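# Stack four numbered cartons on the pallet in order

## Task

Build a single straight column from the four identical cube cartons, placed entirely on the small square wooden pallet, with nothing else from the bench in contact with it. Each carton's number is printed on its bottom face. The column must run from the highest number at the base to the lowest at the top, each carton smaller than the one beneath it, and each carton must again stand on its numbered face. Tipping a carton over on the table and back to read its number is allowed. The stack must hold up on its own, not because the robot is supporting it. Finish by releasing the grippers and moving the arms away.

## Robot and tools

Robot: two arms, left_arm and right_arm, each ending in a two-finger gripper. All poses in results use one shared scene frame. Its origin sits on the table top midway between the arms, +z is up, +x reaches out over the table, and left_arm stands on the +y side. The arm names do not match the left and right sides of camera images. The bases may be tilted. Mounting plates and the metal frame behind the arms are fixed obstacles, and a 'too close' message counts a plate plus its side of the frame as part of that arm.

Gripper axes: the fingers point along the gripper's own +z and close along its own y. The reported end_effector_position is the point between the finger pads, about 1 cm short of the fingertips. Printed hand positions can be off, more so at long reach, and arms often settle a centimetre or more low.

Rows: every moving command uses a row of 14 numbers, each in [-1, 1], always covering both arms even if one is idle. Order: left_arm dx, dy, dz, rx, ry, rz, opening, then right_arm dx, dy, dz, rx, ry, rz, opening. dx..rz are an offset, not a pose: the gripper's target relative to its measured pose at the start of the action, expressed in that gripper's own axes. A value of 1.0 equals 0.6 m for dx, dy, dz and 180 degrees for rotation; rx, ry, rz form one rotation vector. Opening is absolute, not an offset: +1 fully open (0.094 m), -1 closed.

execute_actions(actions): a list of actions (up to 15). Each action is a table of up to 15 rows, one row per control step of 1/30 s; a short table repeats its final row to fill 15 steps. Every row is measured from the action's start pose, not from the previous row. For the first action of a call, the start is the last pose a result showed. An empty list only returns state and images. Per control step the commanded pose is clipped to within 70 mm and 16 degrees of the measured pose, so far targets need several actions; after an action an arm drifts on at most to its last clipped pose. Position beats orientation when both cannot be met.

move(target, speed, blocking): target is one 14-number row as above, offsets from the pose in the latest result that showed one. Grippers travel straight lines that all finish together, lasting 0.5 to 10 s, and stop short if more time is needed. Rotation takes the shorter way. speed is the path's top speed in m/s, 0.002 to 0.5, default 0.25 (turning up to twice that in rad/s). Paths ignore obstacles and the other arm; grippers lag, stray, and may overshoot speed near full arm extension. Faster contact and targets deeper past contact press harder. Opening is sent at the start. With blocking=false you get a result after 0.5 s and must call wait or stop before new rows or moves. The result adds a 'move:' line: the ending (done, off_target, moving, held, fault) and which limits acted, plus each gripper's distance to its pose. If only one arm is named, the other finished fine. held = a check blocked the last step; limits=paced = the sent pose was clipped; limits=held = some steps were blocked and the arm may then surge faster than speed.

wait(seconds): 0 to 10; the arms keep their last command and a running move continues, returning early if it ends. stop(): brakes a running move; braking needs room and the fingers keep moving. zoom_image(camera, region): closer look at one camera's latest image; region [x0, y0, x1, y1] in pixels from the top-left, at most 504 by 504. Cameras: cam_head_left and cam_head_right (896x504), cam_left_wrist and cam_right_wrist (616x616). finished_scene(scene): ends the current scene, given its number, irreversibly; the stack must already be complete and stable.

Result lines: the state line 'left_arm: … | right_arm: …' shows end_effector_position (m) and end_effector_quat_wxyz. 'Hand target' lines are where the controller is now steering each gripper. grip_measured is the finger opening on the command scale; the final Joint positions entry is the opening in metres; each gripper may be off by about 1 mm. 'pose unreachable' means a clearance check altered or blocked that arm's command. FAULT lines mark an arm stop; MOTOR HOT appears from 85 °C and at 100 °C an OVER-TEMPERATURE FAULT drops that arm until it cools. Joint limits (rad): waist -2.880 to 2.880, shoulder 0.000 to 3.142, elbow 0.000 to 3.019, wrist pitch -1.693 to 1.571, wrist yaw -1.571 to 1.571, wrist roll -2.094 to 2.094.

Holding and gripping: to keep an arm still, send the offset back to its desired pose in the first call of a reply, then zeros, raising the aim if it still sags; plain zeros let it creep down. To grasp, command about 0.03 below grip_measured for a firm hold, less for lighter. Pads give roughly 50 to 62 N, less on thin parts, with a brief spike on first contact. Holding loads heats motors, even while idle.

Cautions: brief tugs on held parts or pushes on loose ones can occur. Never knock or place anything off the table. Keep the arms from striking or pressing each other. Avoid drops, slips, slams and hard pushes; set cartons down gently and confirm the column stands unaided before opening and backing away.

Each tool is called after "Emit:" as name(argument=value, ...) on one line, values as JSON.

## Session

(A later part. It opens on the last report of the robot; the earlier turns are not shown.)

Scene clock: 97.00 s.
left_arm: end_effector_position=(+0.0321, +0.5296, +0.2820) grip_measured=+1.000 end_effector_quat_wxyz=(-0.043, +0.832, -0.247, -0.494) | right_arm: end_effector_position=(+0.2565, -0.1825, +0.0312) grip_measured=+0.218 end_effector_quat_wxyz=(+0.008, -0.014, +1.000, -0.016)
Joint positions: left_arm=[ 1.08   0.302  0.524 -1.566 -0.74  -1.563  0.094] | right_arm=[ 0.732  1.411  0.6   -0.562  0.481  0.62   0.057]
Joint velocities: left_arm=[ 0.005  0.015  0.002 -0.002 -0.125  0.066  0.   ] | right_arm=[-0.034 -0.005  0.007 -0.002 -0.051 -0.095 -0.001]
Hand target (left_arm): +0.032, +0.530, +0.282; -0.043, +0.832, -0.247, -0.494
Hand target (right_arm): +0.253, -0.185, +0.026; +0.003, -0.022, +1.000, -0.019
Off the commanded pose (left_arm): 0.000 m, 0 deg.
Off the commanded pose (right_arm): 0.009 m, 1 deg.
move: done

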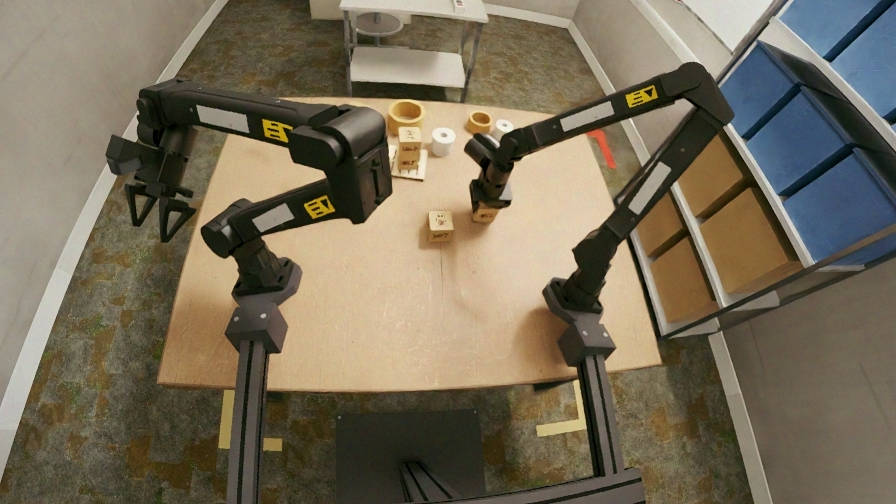

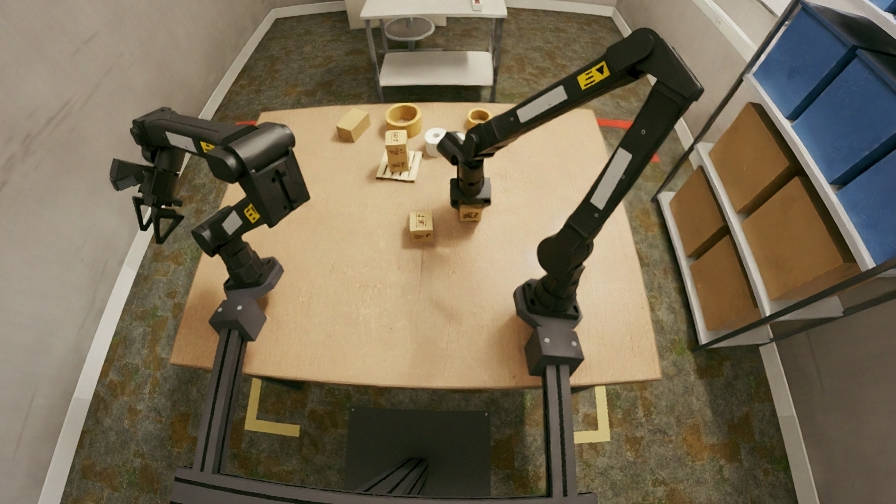

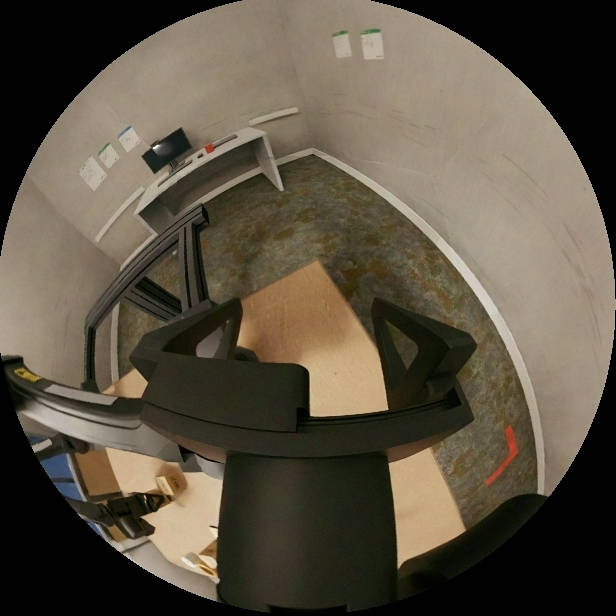

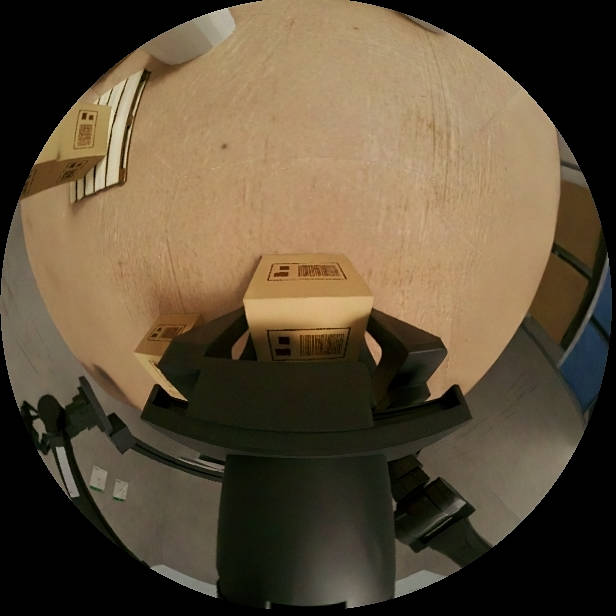

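Emit:
execute_actions(actions=[[[0,0,0,0,0,0,1,0,0,0.015,0,0,0,0.15]],[[0,0,0,0,0,0,1,0,0,0,0,0,0,0.25]],[[0,0,0,0,0,0,1,0,0,0,0,0,0,0.6]],[[0,0,0,0,0,0,1,0.03,0,0,-0.008,0,0,0.6]],[[0,0,0,0,0,0,1,0,0,0,0,0,0,0.6]]])

Scene clock: 99.67 s.
left_arm: end_effector_position=(+0.0321, +0.5296, +0.2820) grip_measured=+1.000 end_effector_quat_wxyz=(-0.043, +0.832, -0.247, -0.494) | right_arm: end_effector_position=(+0.2404, -0.1838, +0.0243) grip_measured=+0.597 end_effector_quat_wxyz=(+0.006, -0.017, +1.000, -0.006)
Joint positions: left_arm=[ 1.08   0.302  0.524 -1.566 -0.74  -1.563  0.094] | right_arm=[ 0.739  1.409  0.553 -0.511  0.465  0.618  0.075]
Joint velocities: left_arm=[ 0.005  0.005  0.007 -0.007 -0.022 -0.022  0.   ] | right_arm=[ 0.005 -0.024 -0.007 -0.007  0.007  0.022  0.   ]
Hand target (left_arm): +0.032, +0.530, +0.282; -0.043, +0.832, -0.247, -0.494
Hand target (right_arm): +0.240, -0.184, +0.024; +0.006, -0.017, +1.000, -0.006
Off the commanded pose (left_arm): 0.000 m, 0 deg.
Off the commanded pose (right_arm): 0.000 m, 0 deg.

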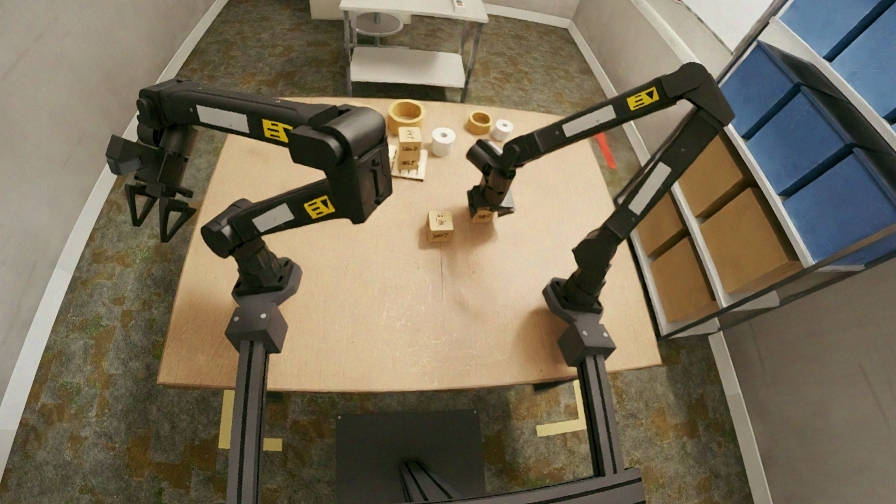

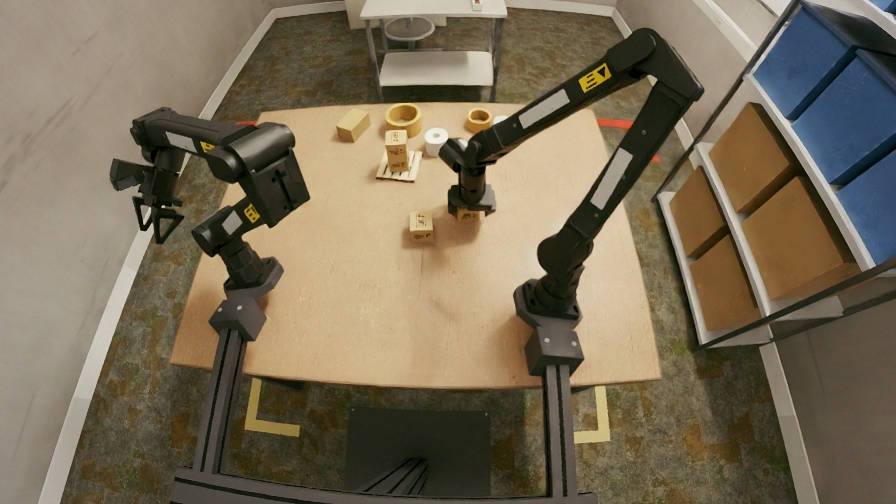

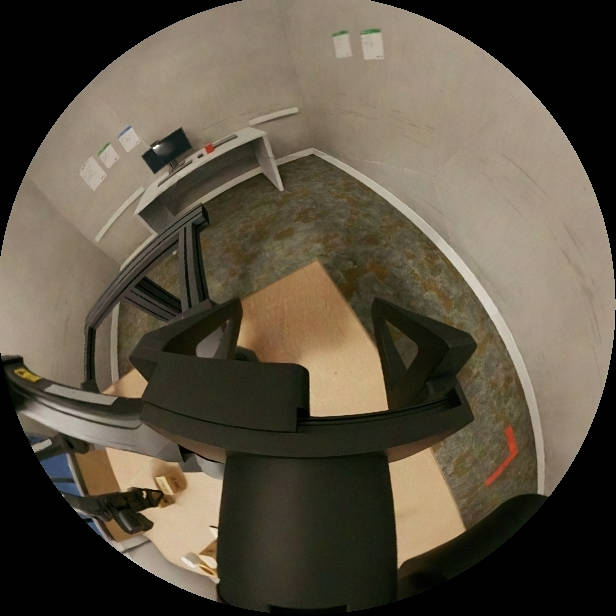

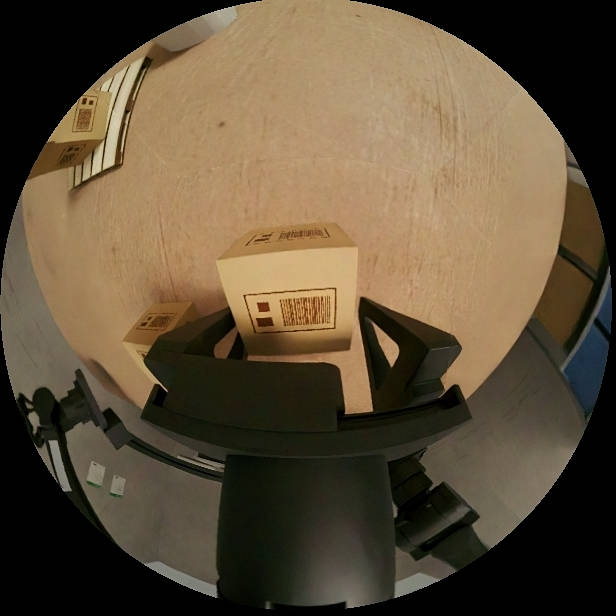

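Seated z now ≈0.151.

Emit:
execute_actions(actions=[[[0,0,0,0,0,0,1,-0.012,0.015,0,0,0,-0.02,0.6]],[[0,0,0,0,0,0,1,0,0,0,0,0,0,0.35]],[[0,0,0,0,0,0,1,0,0,0,0,0,0,0.25]],[[0,0,0,0,0,0,1,0,0,0,0,0,0,0.15]]])

Emit:
move(target=[0,0,0,0,0,0,1,-0.05,0.1,-0.33,0,0,0,0.15])

Emit:
move(target=[0,0,0,0,0,0,1,-0.28,0.24,-0.03,0,0,0,0.15])

Scene clock: 102.30 s.
left_arm: end_effector_position=(+0.0321, +0.5296, +0.2820) grip_measured=+1.000 end_effector_quat_wxyz=(-0.043, +0.832, -0.247, -0.494) | right_arm: end_effector_position=(+0.2395, -0.1841, +0.0239) grip_measured=+0.201 end_effector_quat_wxyz=(+0.005, -0.036, +0.999, -0.008)
Joint positions: left_arm=[ 1.08   0.302  0.524 -1.566 -0.74  -1.563  0.094] | right_arm=[ 0.739  1.411  0.553 -0.513  0.465  0.582  0.056]
Joint velocities: left_arm=[ 0.005 -0.005  0.017 -0.002  0.007 -0.037  0.   ] | right_arm=[-0.015 -0.005 -0.002  0.012 -0.037 -0.051  0.001]
Hand target (left_arm): +0.032, +0.530, +0.282; -0.043, +0.832, -0.247, -0.494
Hand target (right_arm): +0.239, -0.184, +0.024; +0.005, -0.036, +0.999, -0.008
Off the commanded pose (left_arm): 0.000 m, 0 deg.
Off the commanded pose (right_arm): 0.000 m, 0 deg.

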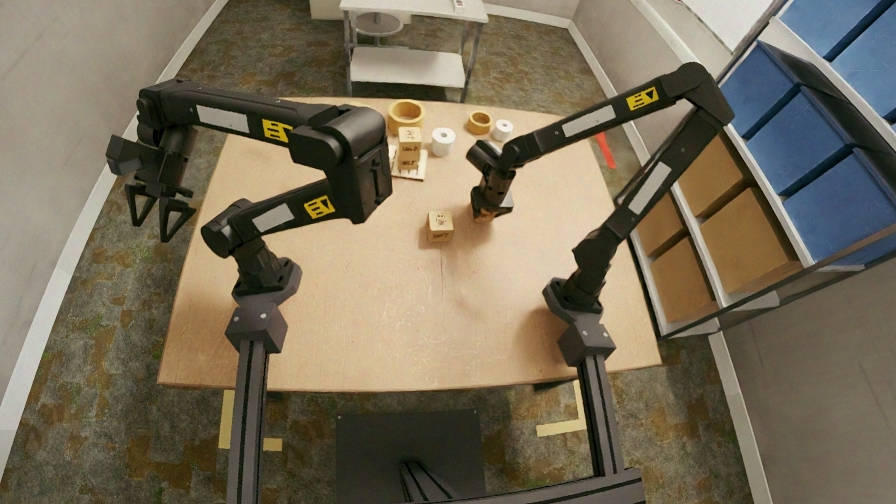

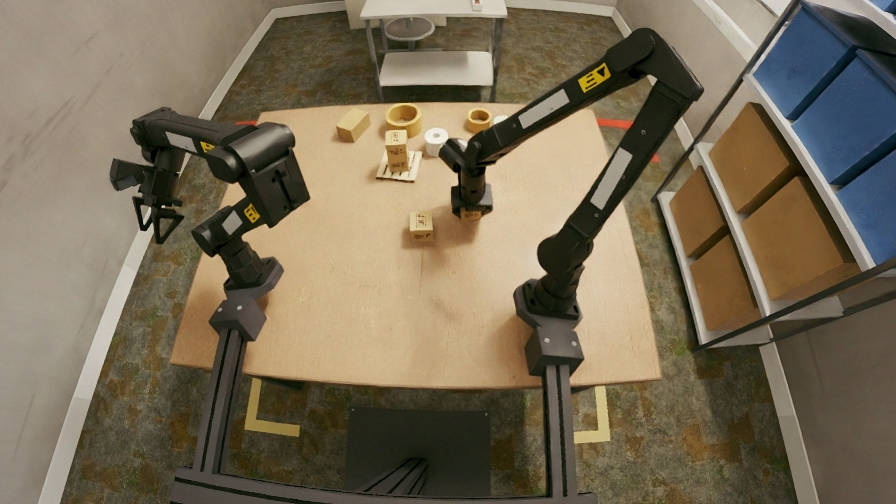

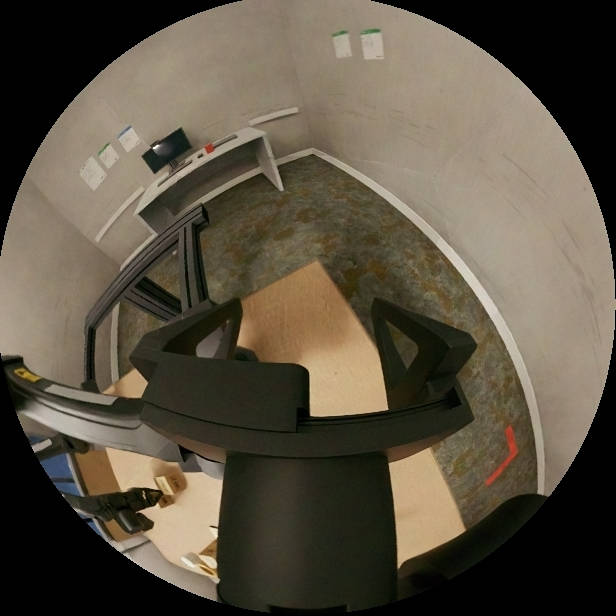

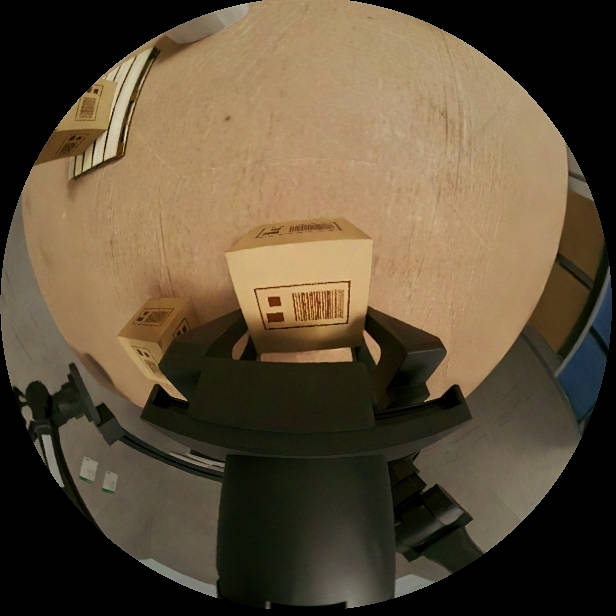

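Scene clock: 103.70 s.
left_arm: end_effector_position=(+0.0321, +0.5296, +0.2820) grip_measured=+1.000 end_effector_quat_wxyz=(-0.043, +0.832, -0.247, -0.494) | right_arm: end_effector_position=(+0.2495, -0.1282, +0.2040) grip_measured=+0.201 end_effector_quat_wxyz=(-0.007, -0.051, +0.998, -0.027)
Joint positions: left_arm=[ 1.08   0.302  0.524 -1.566 -0.74  -1.563  0.094] | right_arm=[ 1.094  1.279  0.92  -1.251  0.505  0.974  0.056]
Joint velocities: left_arm=[-0.005 -0.005  0.002  0.002  0.037 -0.051  0.   ] | right_arm=[-0.015 -0.005  0.007 -0.012 -0.007  0.037 -0.001]
Hand target (left_arm): +0.032, +0.530, +0.282; -0.043, +0.832, -0.247, -0.494
Hand target (right_arm): +0.261, -0.120, +0.219; +0.004, -0.036, +0.999, -0.012
Off the commanded pose (left_arm): 0.000 m, 0 deg.
Off the commanded pose (right_arm): 0.024 m, 3 deg.
move: off_target (right_arm)

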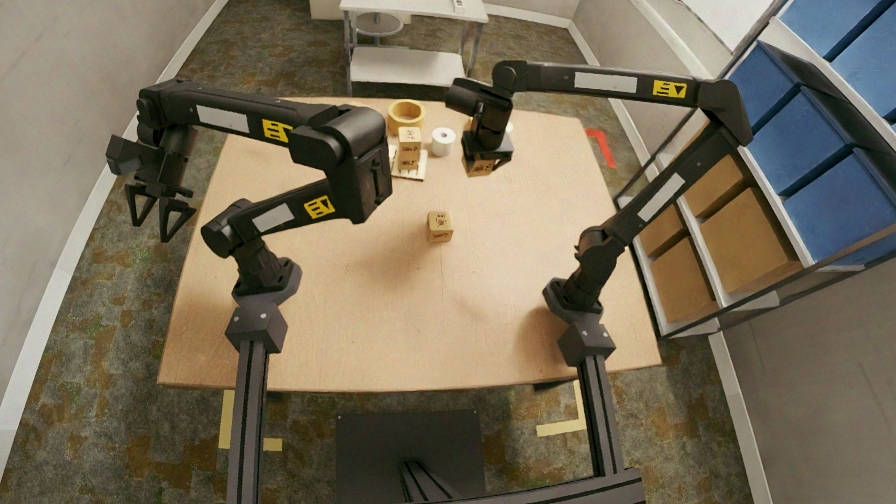

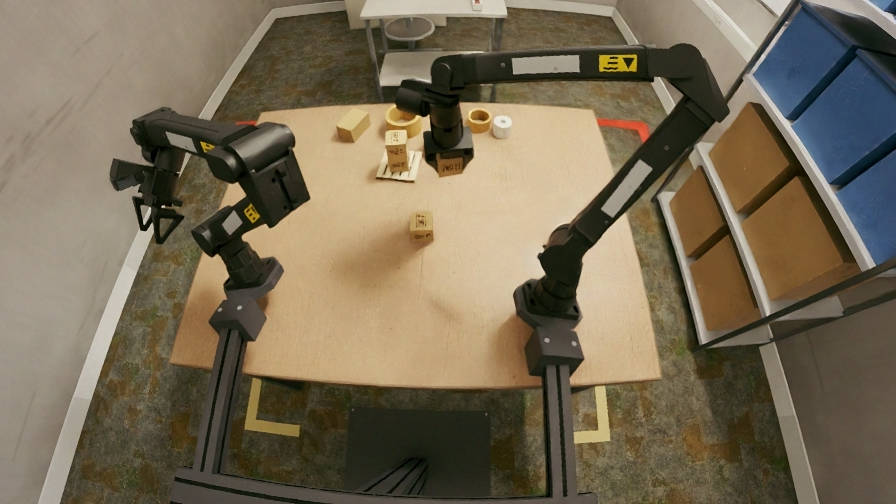

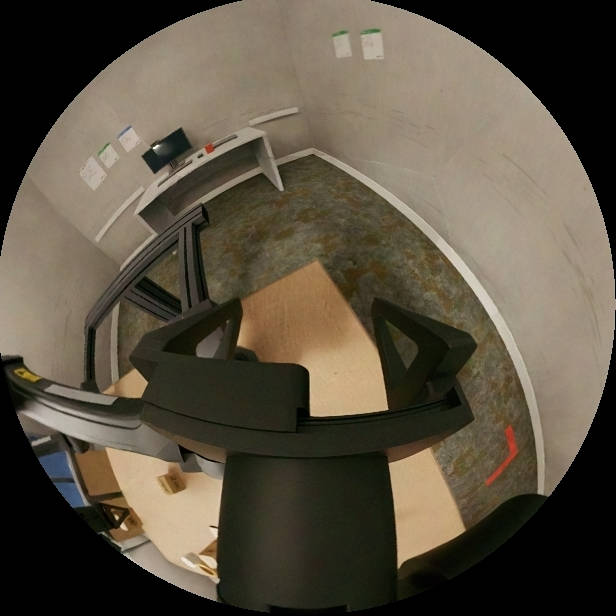

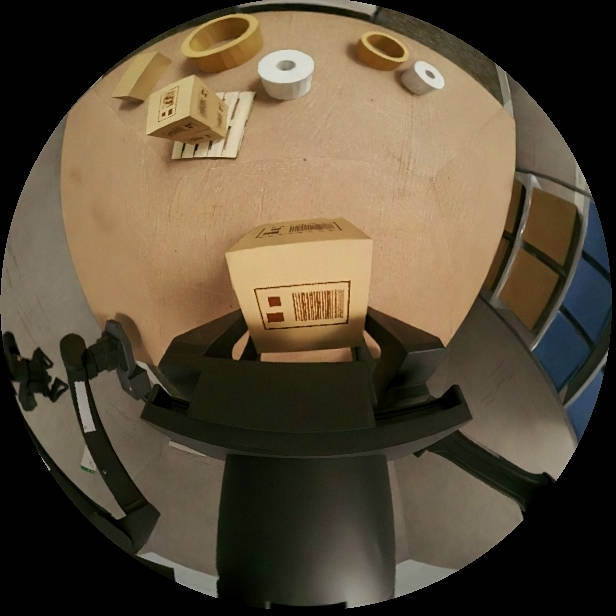

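Scene clock: 105.07 s.
left_arm: end_effector_position=(+0.0321, +0.5296, +0.2820) grip_measured=+1.000 end_effector_quat_wxyz=(-0.043, +0.832, -0.247, -0.494) | right_arm: end_effector_position=(+0.3865, +0.0265, +0.2111) grip_measured=+0.201 end_effector_quat_wxyz=(-0.011, -0.055, +0.998, -0.032)
Joint positions: left_arm=[ 1.08   0.302  0.524 -1.566 -0.74  -1.563  0.094] | right_arm=[ 1.031  1.776  1.569 -1.383  0.505  0.901  0.056]
Joint velocities: left_arm=[ 0.005 -0.005 -0.002 -0.002 -0.007  0.081  0.   ] | right_arm=[-0.005 -0.005 -0.007 -0.022  0.007 -0.051  0.001]
Hand target (left_arm): +0.032, +0.530, +0.282; -0.043, +0.832, -0.247, -0.494
Hand target (right_arm): +0.403, +0.032, +0.216; -0.006, -0.051, +0.998, -0.026
Off the commanded pose (left_arm): 0.000 m, 0 deg.
Off the commanded pose (right_arm): 0.017 m, 1 deg.
move: off_target (right_arm)

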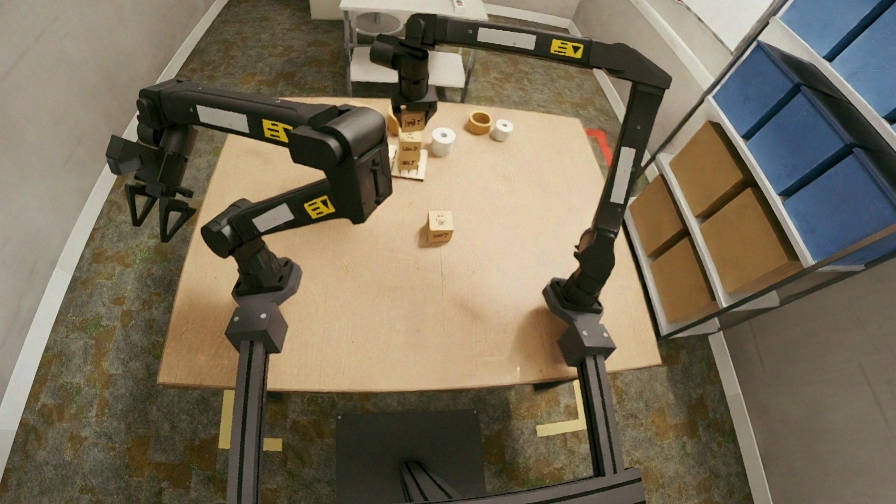

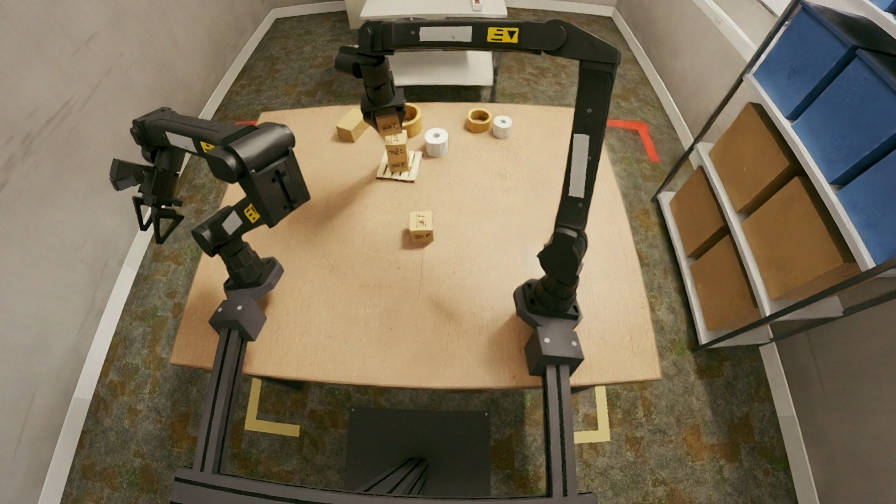

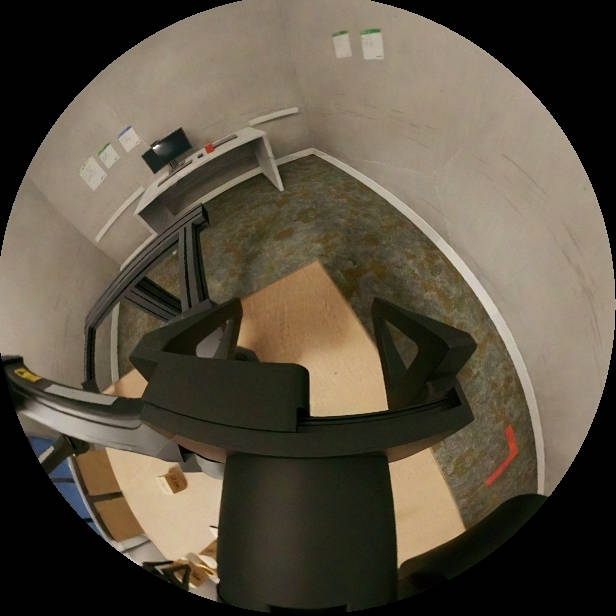

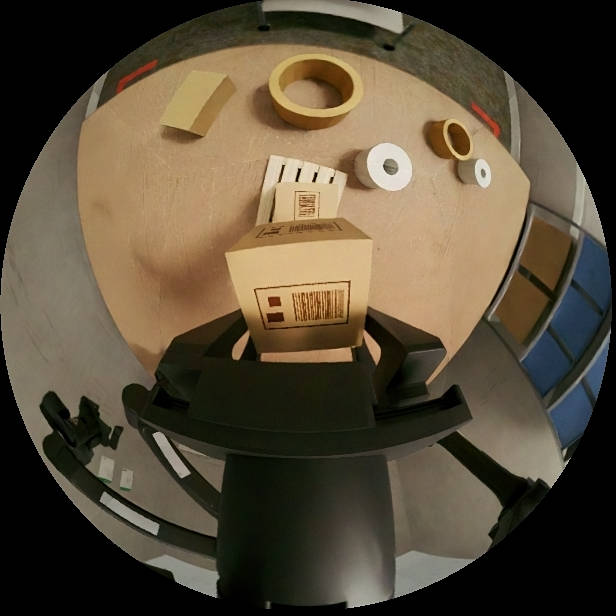

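Emit:
move(target=[0,0,0,0,0,0,1,-0.075,0.005,0.06,-0.018,-0.006,0.045,0.15], speed=0.08)

Emit:
zoom_image(camera="cam_head_right", region=[340,90,460,200])

Scene clock: 106.60 s.
left_arm: end_effector_position=(+0.0321, +0.5296, +0.2820) grip_measured=+1.000 end_effector_quat_wxyz=(-0.043, +0.832, -0.247, -0.494) | right_arm: end_effector_position=(+0.4223, +0.0273, +0.1820) grip_measured=+0.201 end_effector_quat_wxyz=(-0.001, +0.003, +1.000, -0.004)
Joint positions: left_arm=[ 1.08   0.302  0.524 -1.566 -0.74  -1.563  0.094] | right_arm=[ 0.954  1.795  1.569 -1.258  0.481  0.901  0.056]
Joint velocities: left_arm=[-0.015 -0.005  0.002  0.007 -0.007 -0.066  0.   ] | right_arm=[-0.005 -0.015  0.017 -0.002 -0.007  0.007 -0.001]
Hand target (left_arm): +0.032, +0.530, +0.282; -0.043, +0.832, -0.247, -0.494
Hand target (right_arm): +0.431, +0.032, +0.175; -0.001, +0.015, +1.000, -0.003
Off the commanded pose (left_arm): 0.000 m, 0 deg.
Off the commanded pose (right_arm): 0.012 m, 1 deg.
move: off_target (right_arm)

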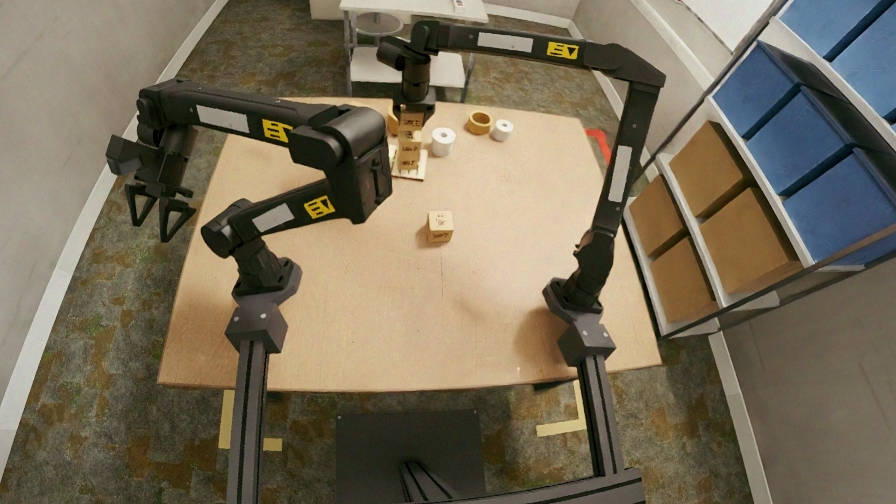

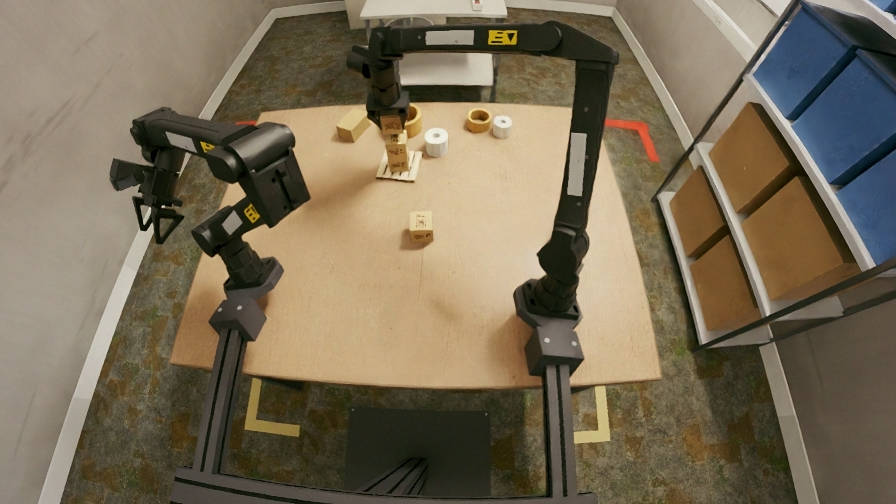

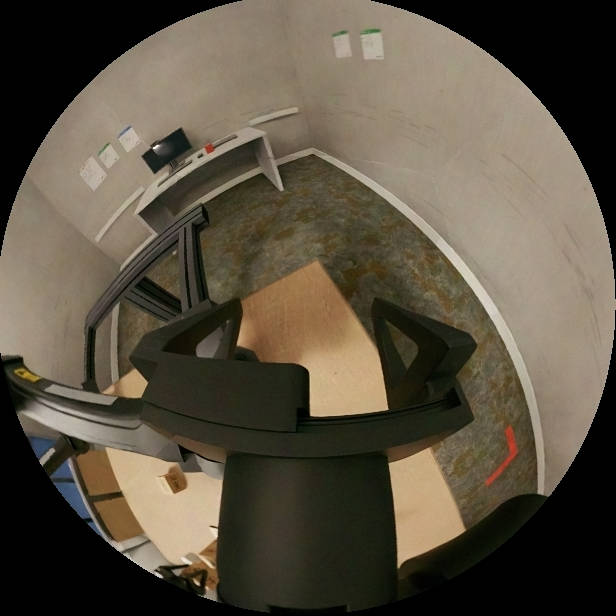

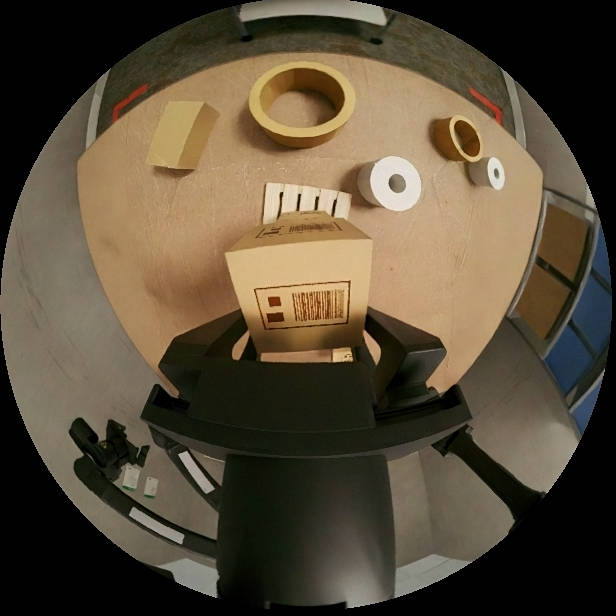

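Region (340, 90, 460, 200) of cam_head_right's 896x504 image, scaled by 4.200, with more detail than that image has; it fills the top 462 rows of this view, and the rest is white.

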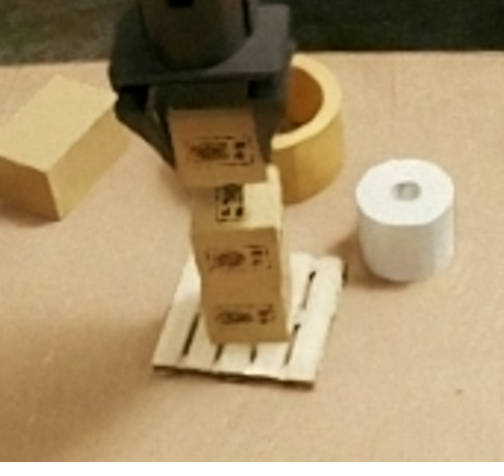

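Emit:
move(target=[0,0,0,0,0,0,1,0.012,-0.012,0.06,0,0,0.01,0.15], speed=0.04)

Emit:
zoom_image(camera="cam_head_right", region=[340,90,460,200])

Scene clock: 114.07 s.
left_arm: end_effector_position=(+0.0321, +0.5296, +0.2820) grip_measured=+1.000 end_effector_quat_wxyz=(-0.043, +0.832, -0.247, -0.494) | right_arm: end_effector_position=(+0.4128, +0.0242, +0.1530) grip_measured=+0.201 end_effector_quat_wxyz=(+0.001, +0.014, +1.000, -0.001)
Joint positions: left_arm=[ 1.08   0.302  0.524 -1.566 -0.74  -1.563  0.094] | right_arm=[ 0.939  1.795  1.49  -1.163  0.48   0.901  0.056]
Joint velocities: left_arm=[-0.005 -0.005 -0.007 -0.012 -0.051  0.007  0.   ] | right_arm=[ 0.015 -0.005 -0.007 -0.007  0.007  0.007  0.001]
Hand target (left_arm): +0.032, +0.530, +0.282; -0.043, +0.832, -0.247, -0.494
Hand target (right_arm): +0.415, +0.020, +0.146; -0.001, +0.019, +1.000, -0.003
Off the commanded pose (left_arm): 0.000 m, 0 deg.
Off the commanded pose (right_arm): 0.008 m, 1 deg.
move: done

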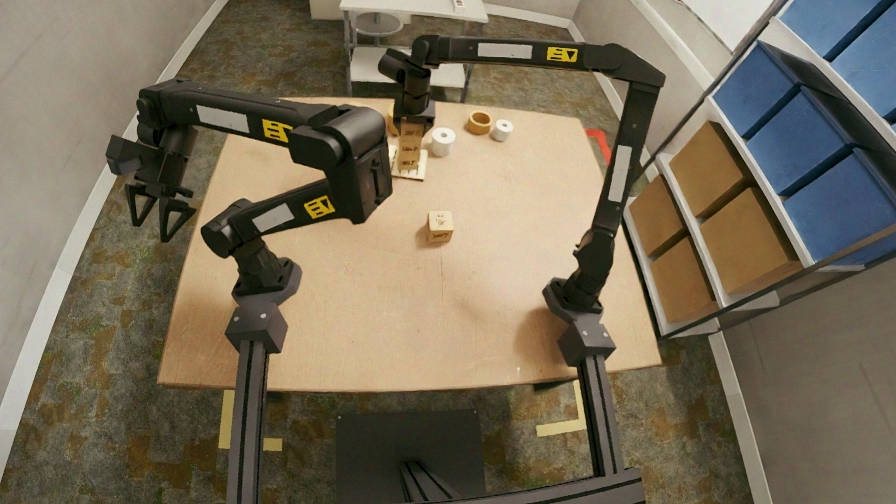

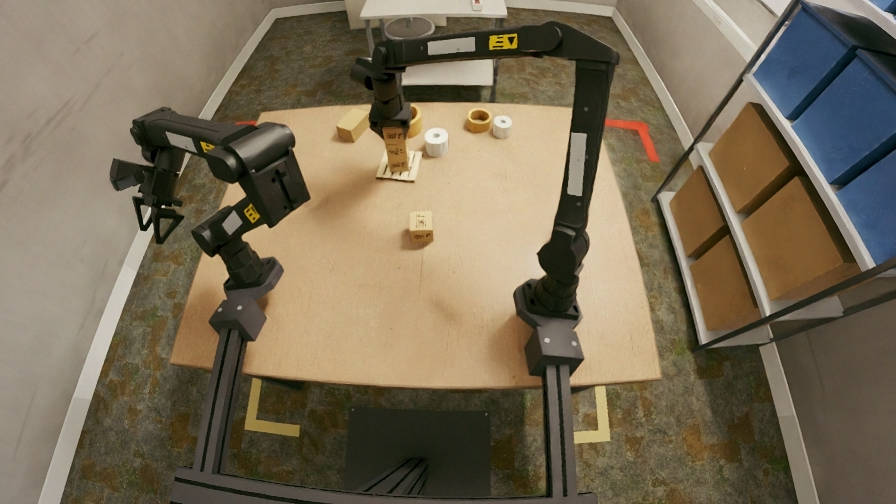

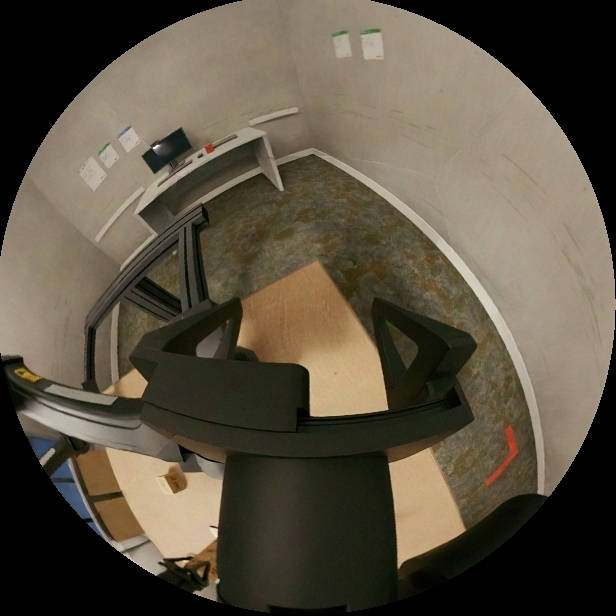

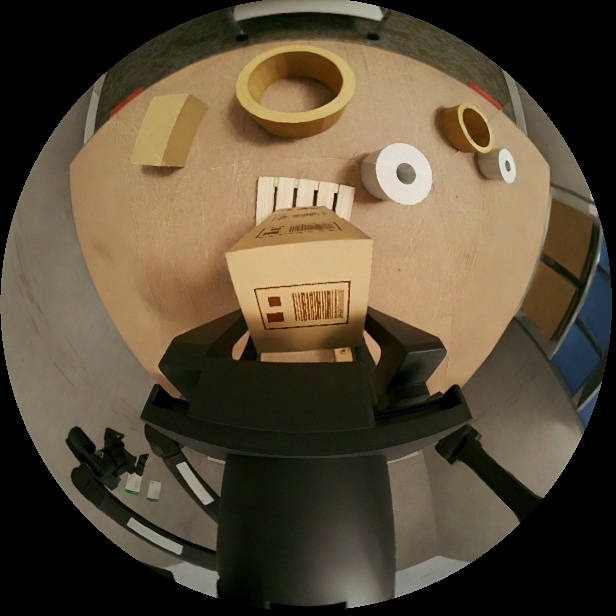

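Region (340, 90, 460, 200) of cam_head_right's 896x504 image, scaled by 4.200, with more detail than that image has; it fills the top 462 rows of this view, and the rest is white.

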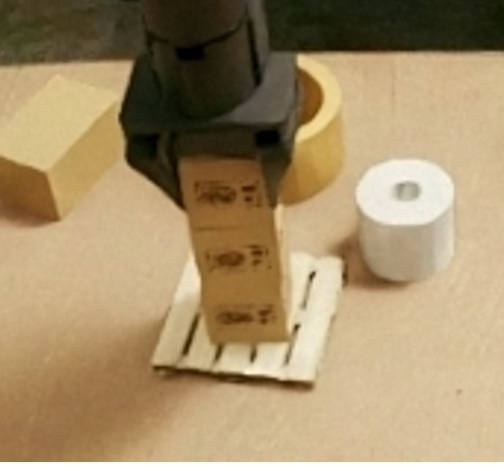

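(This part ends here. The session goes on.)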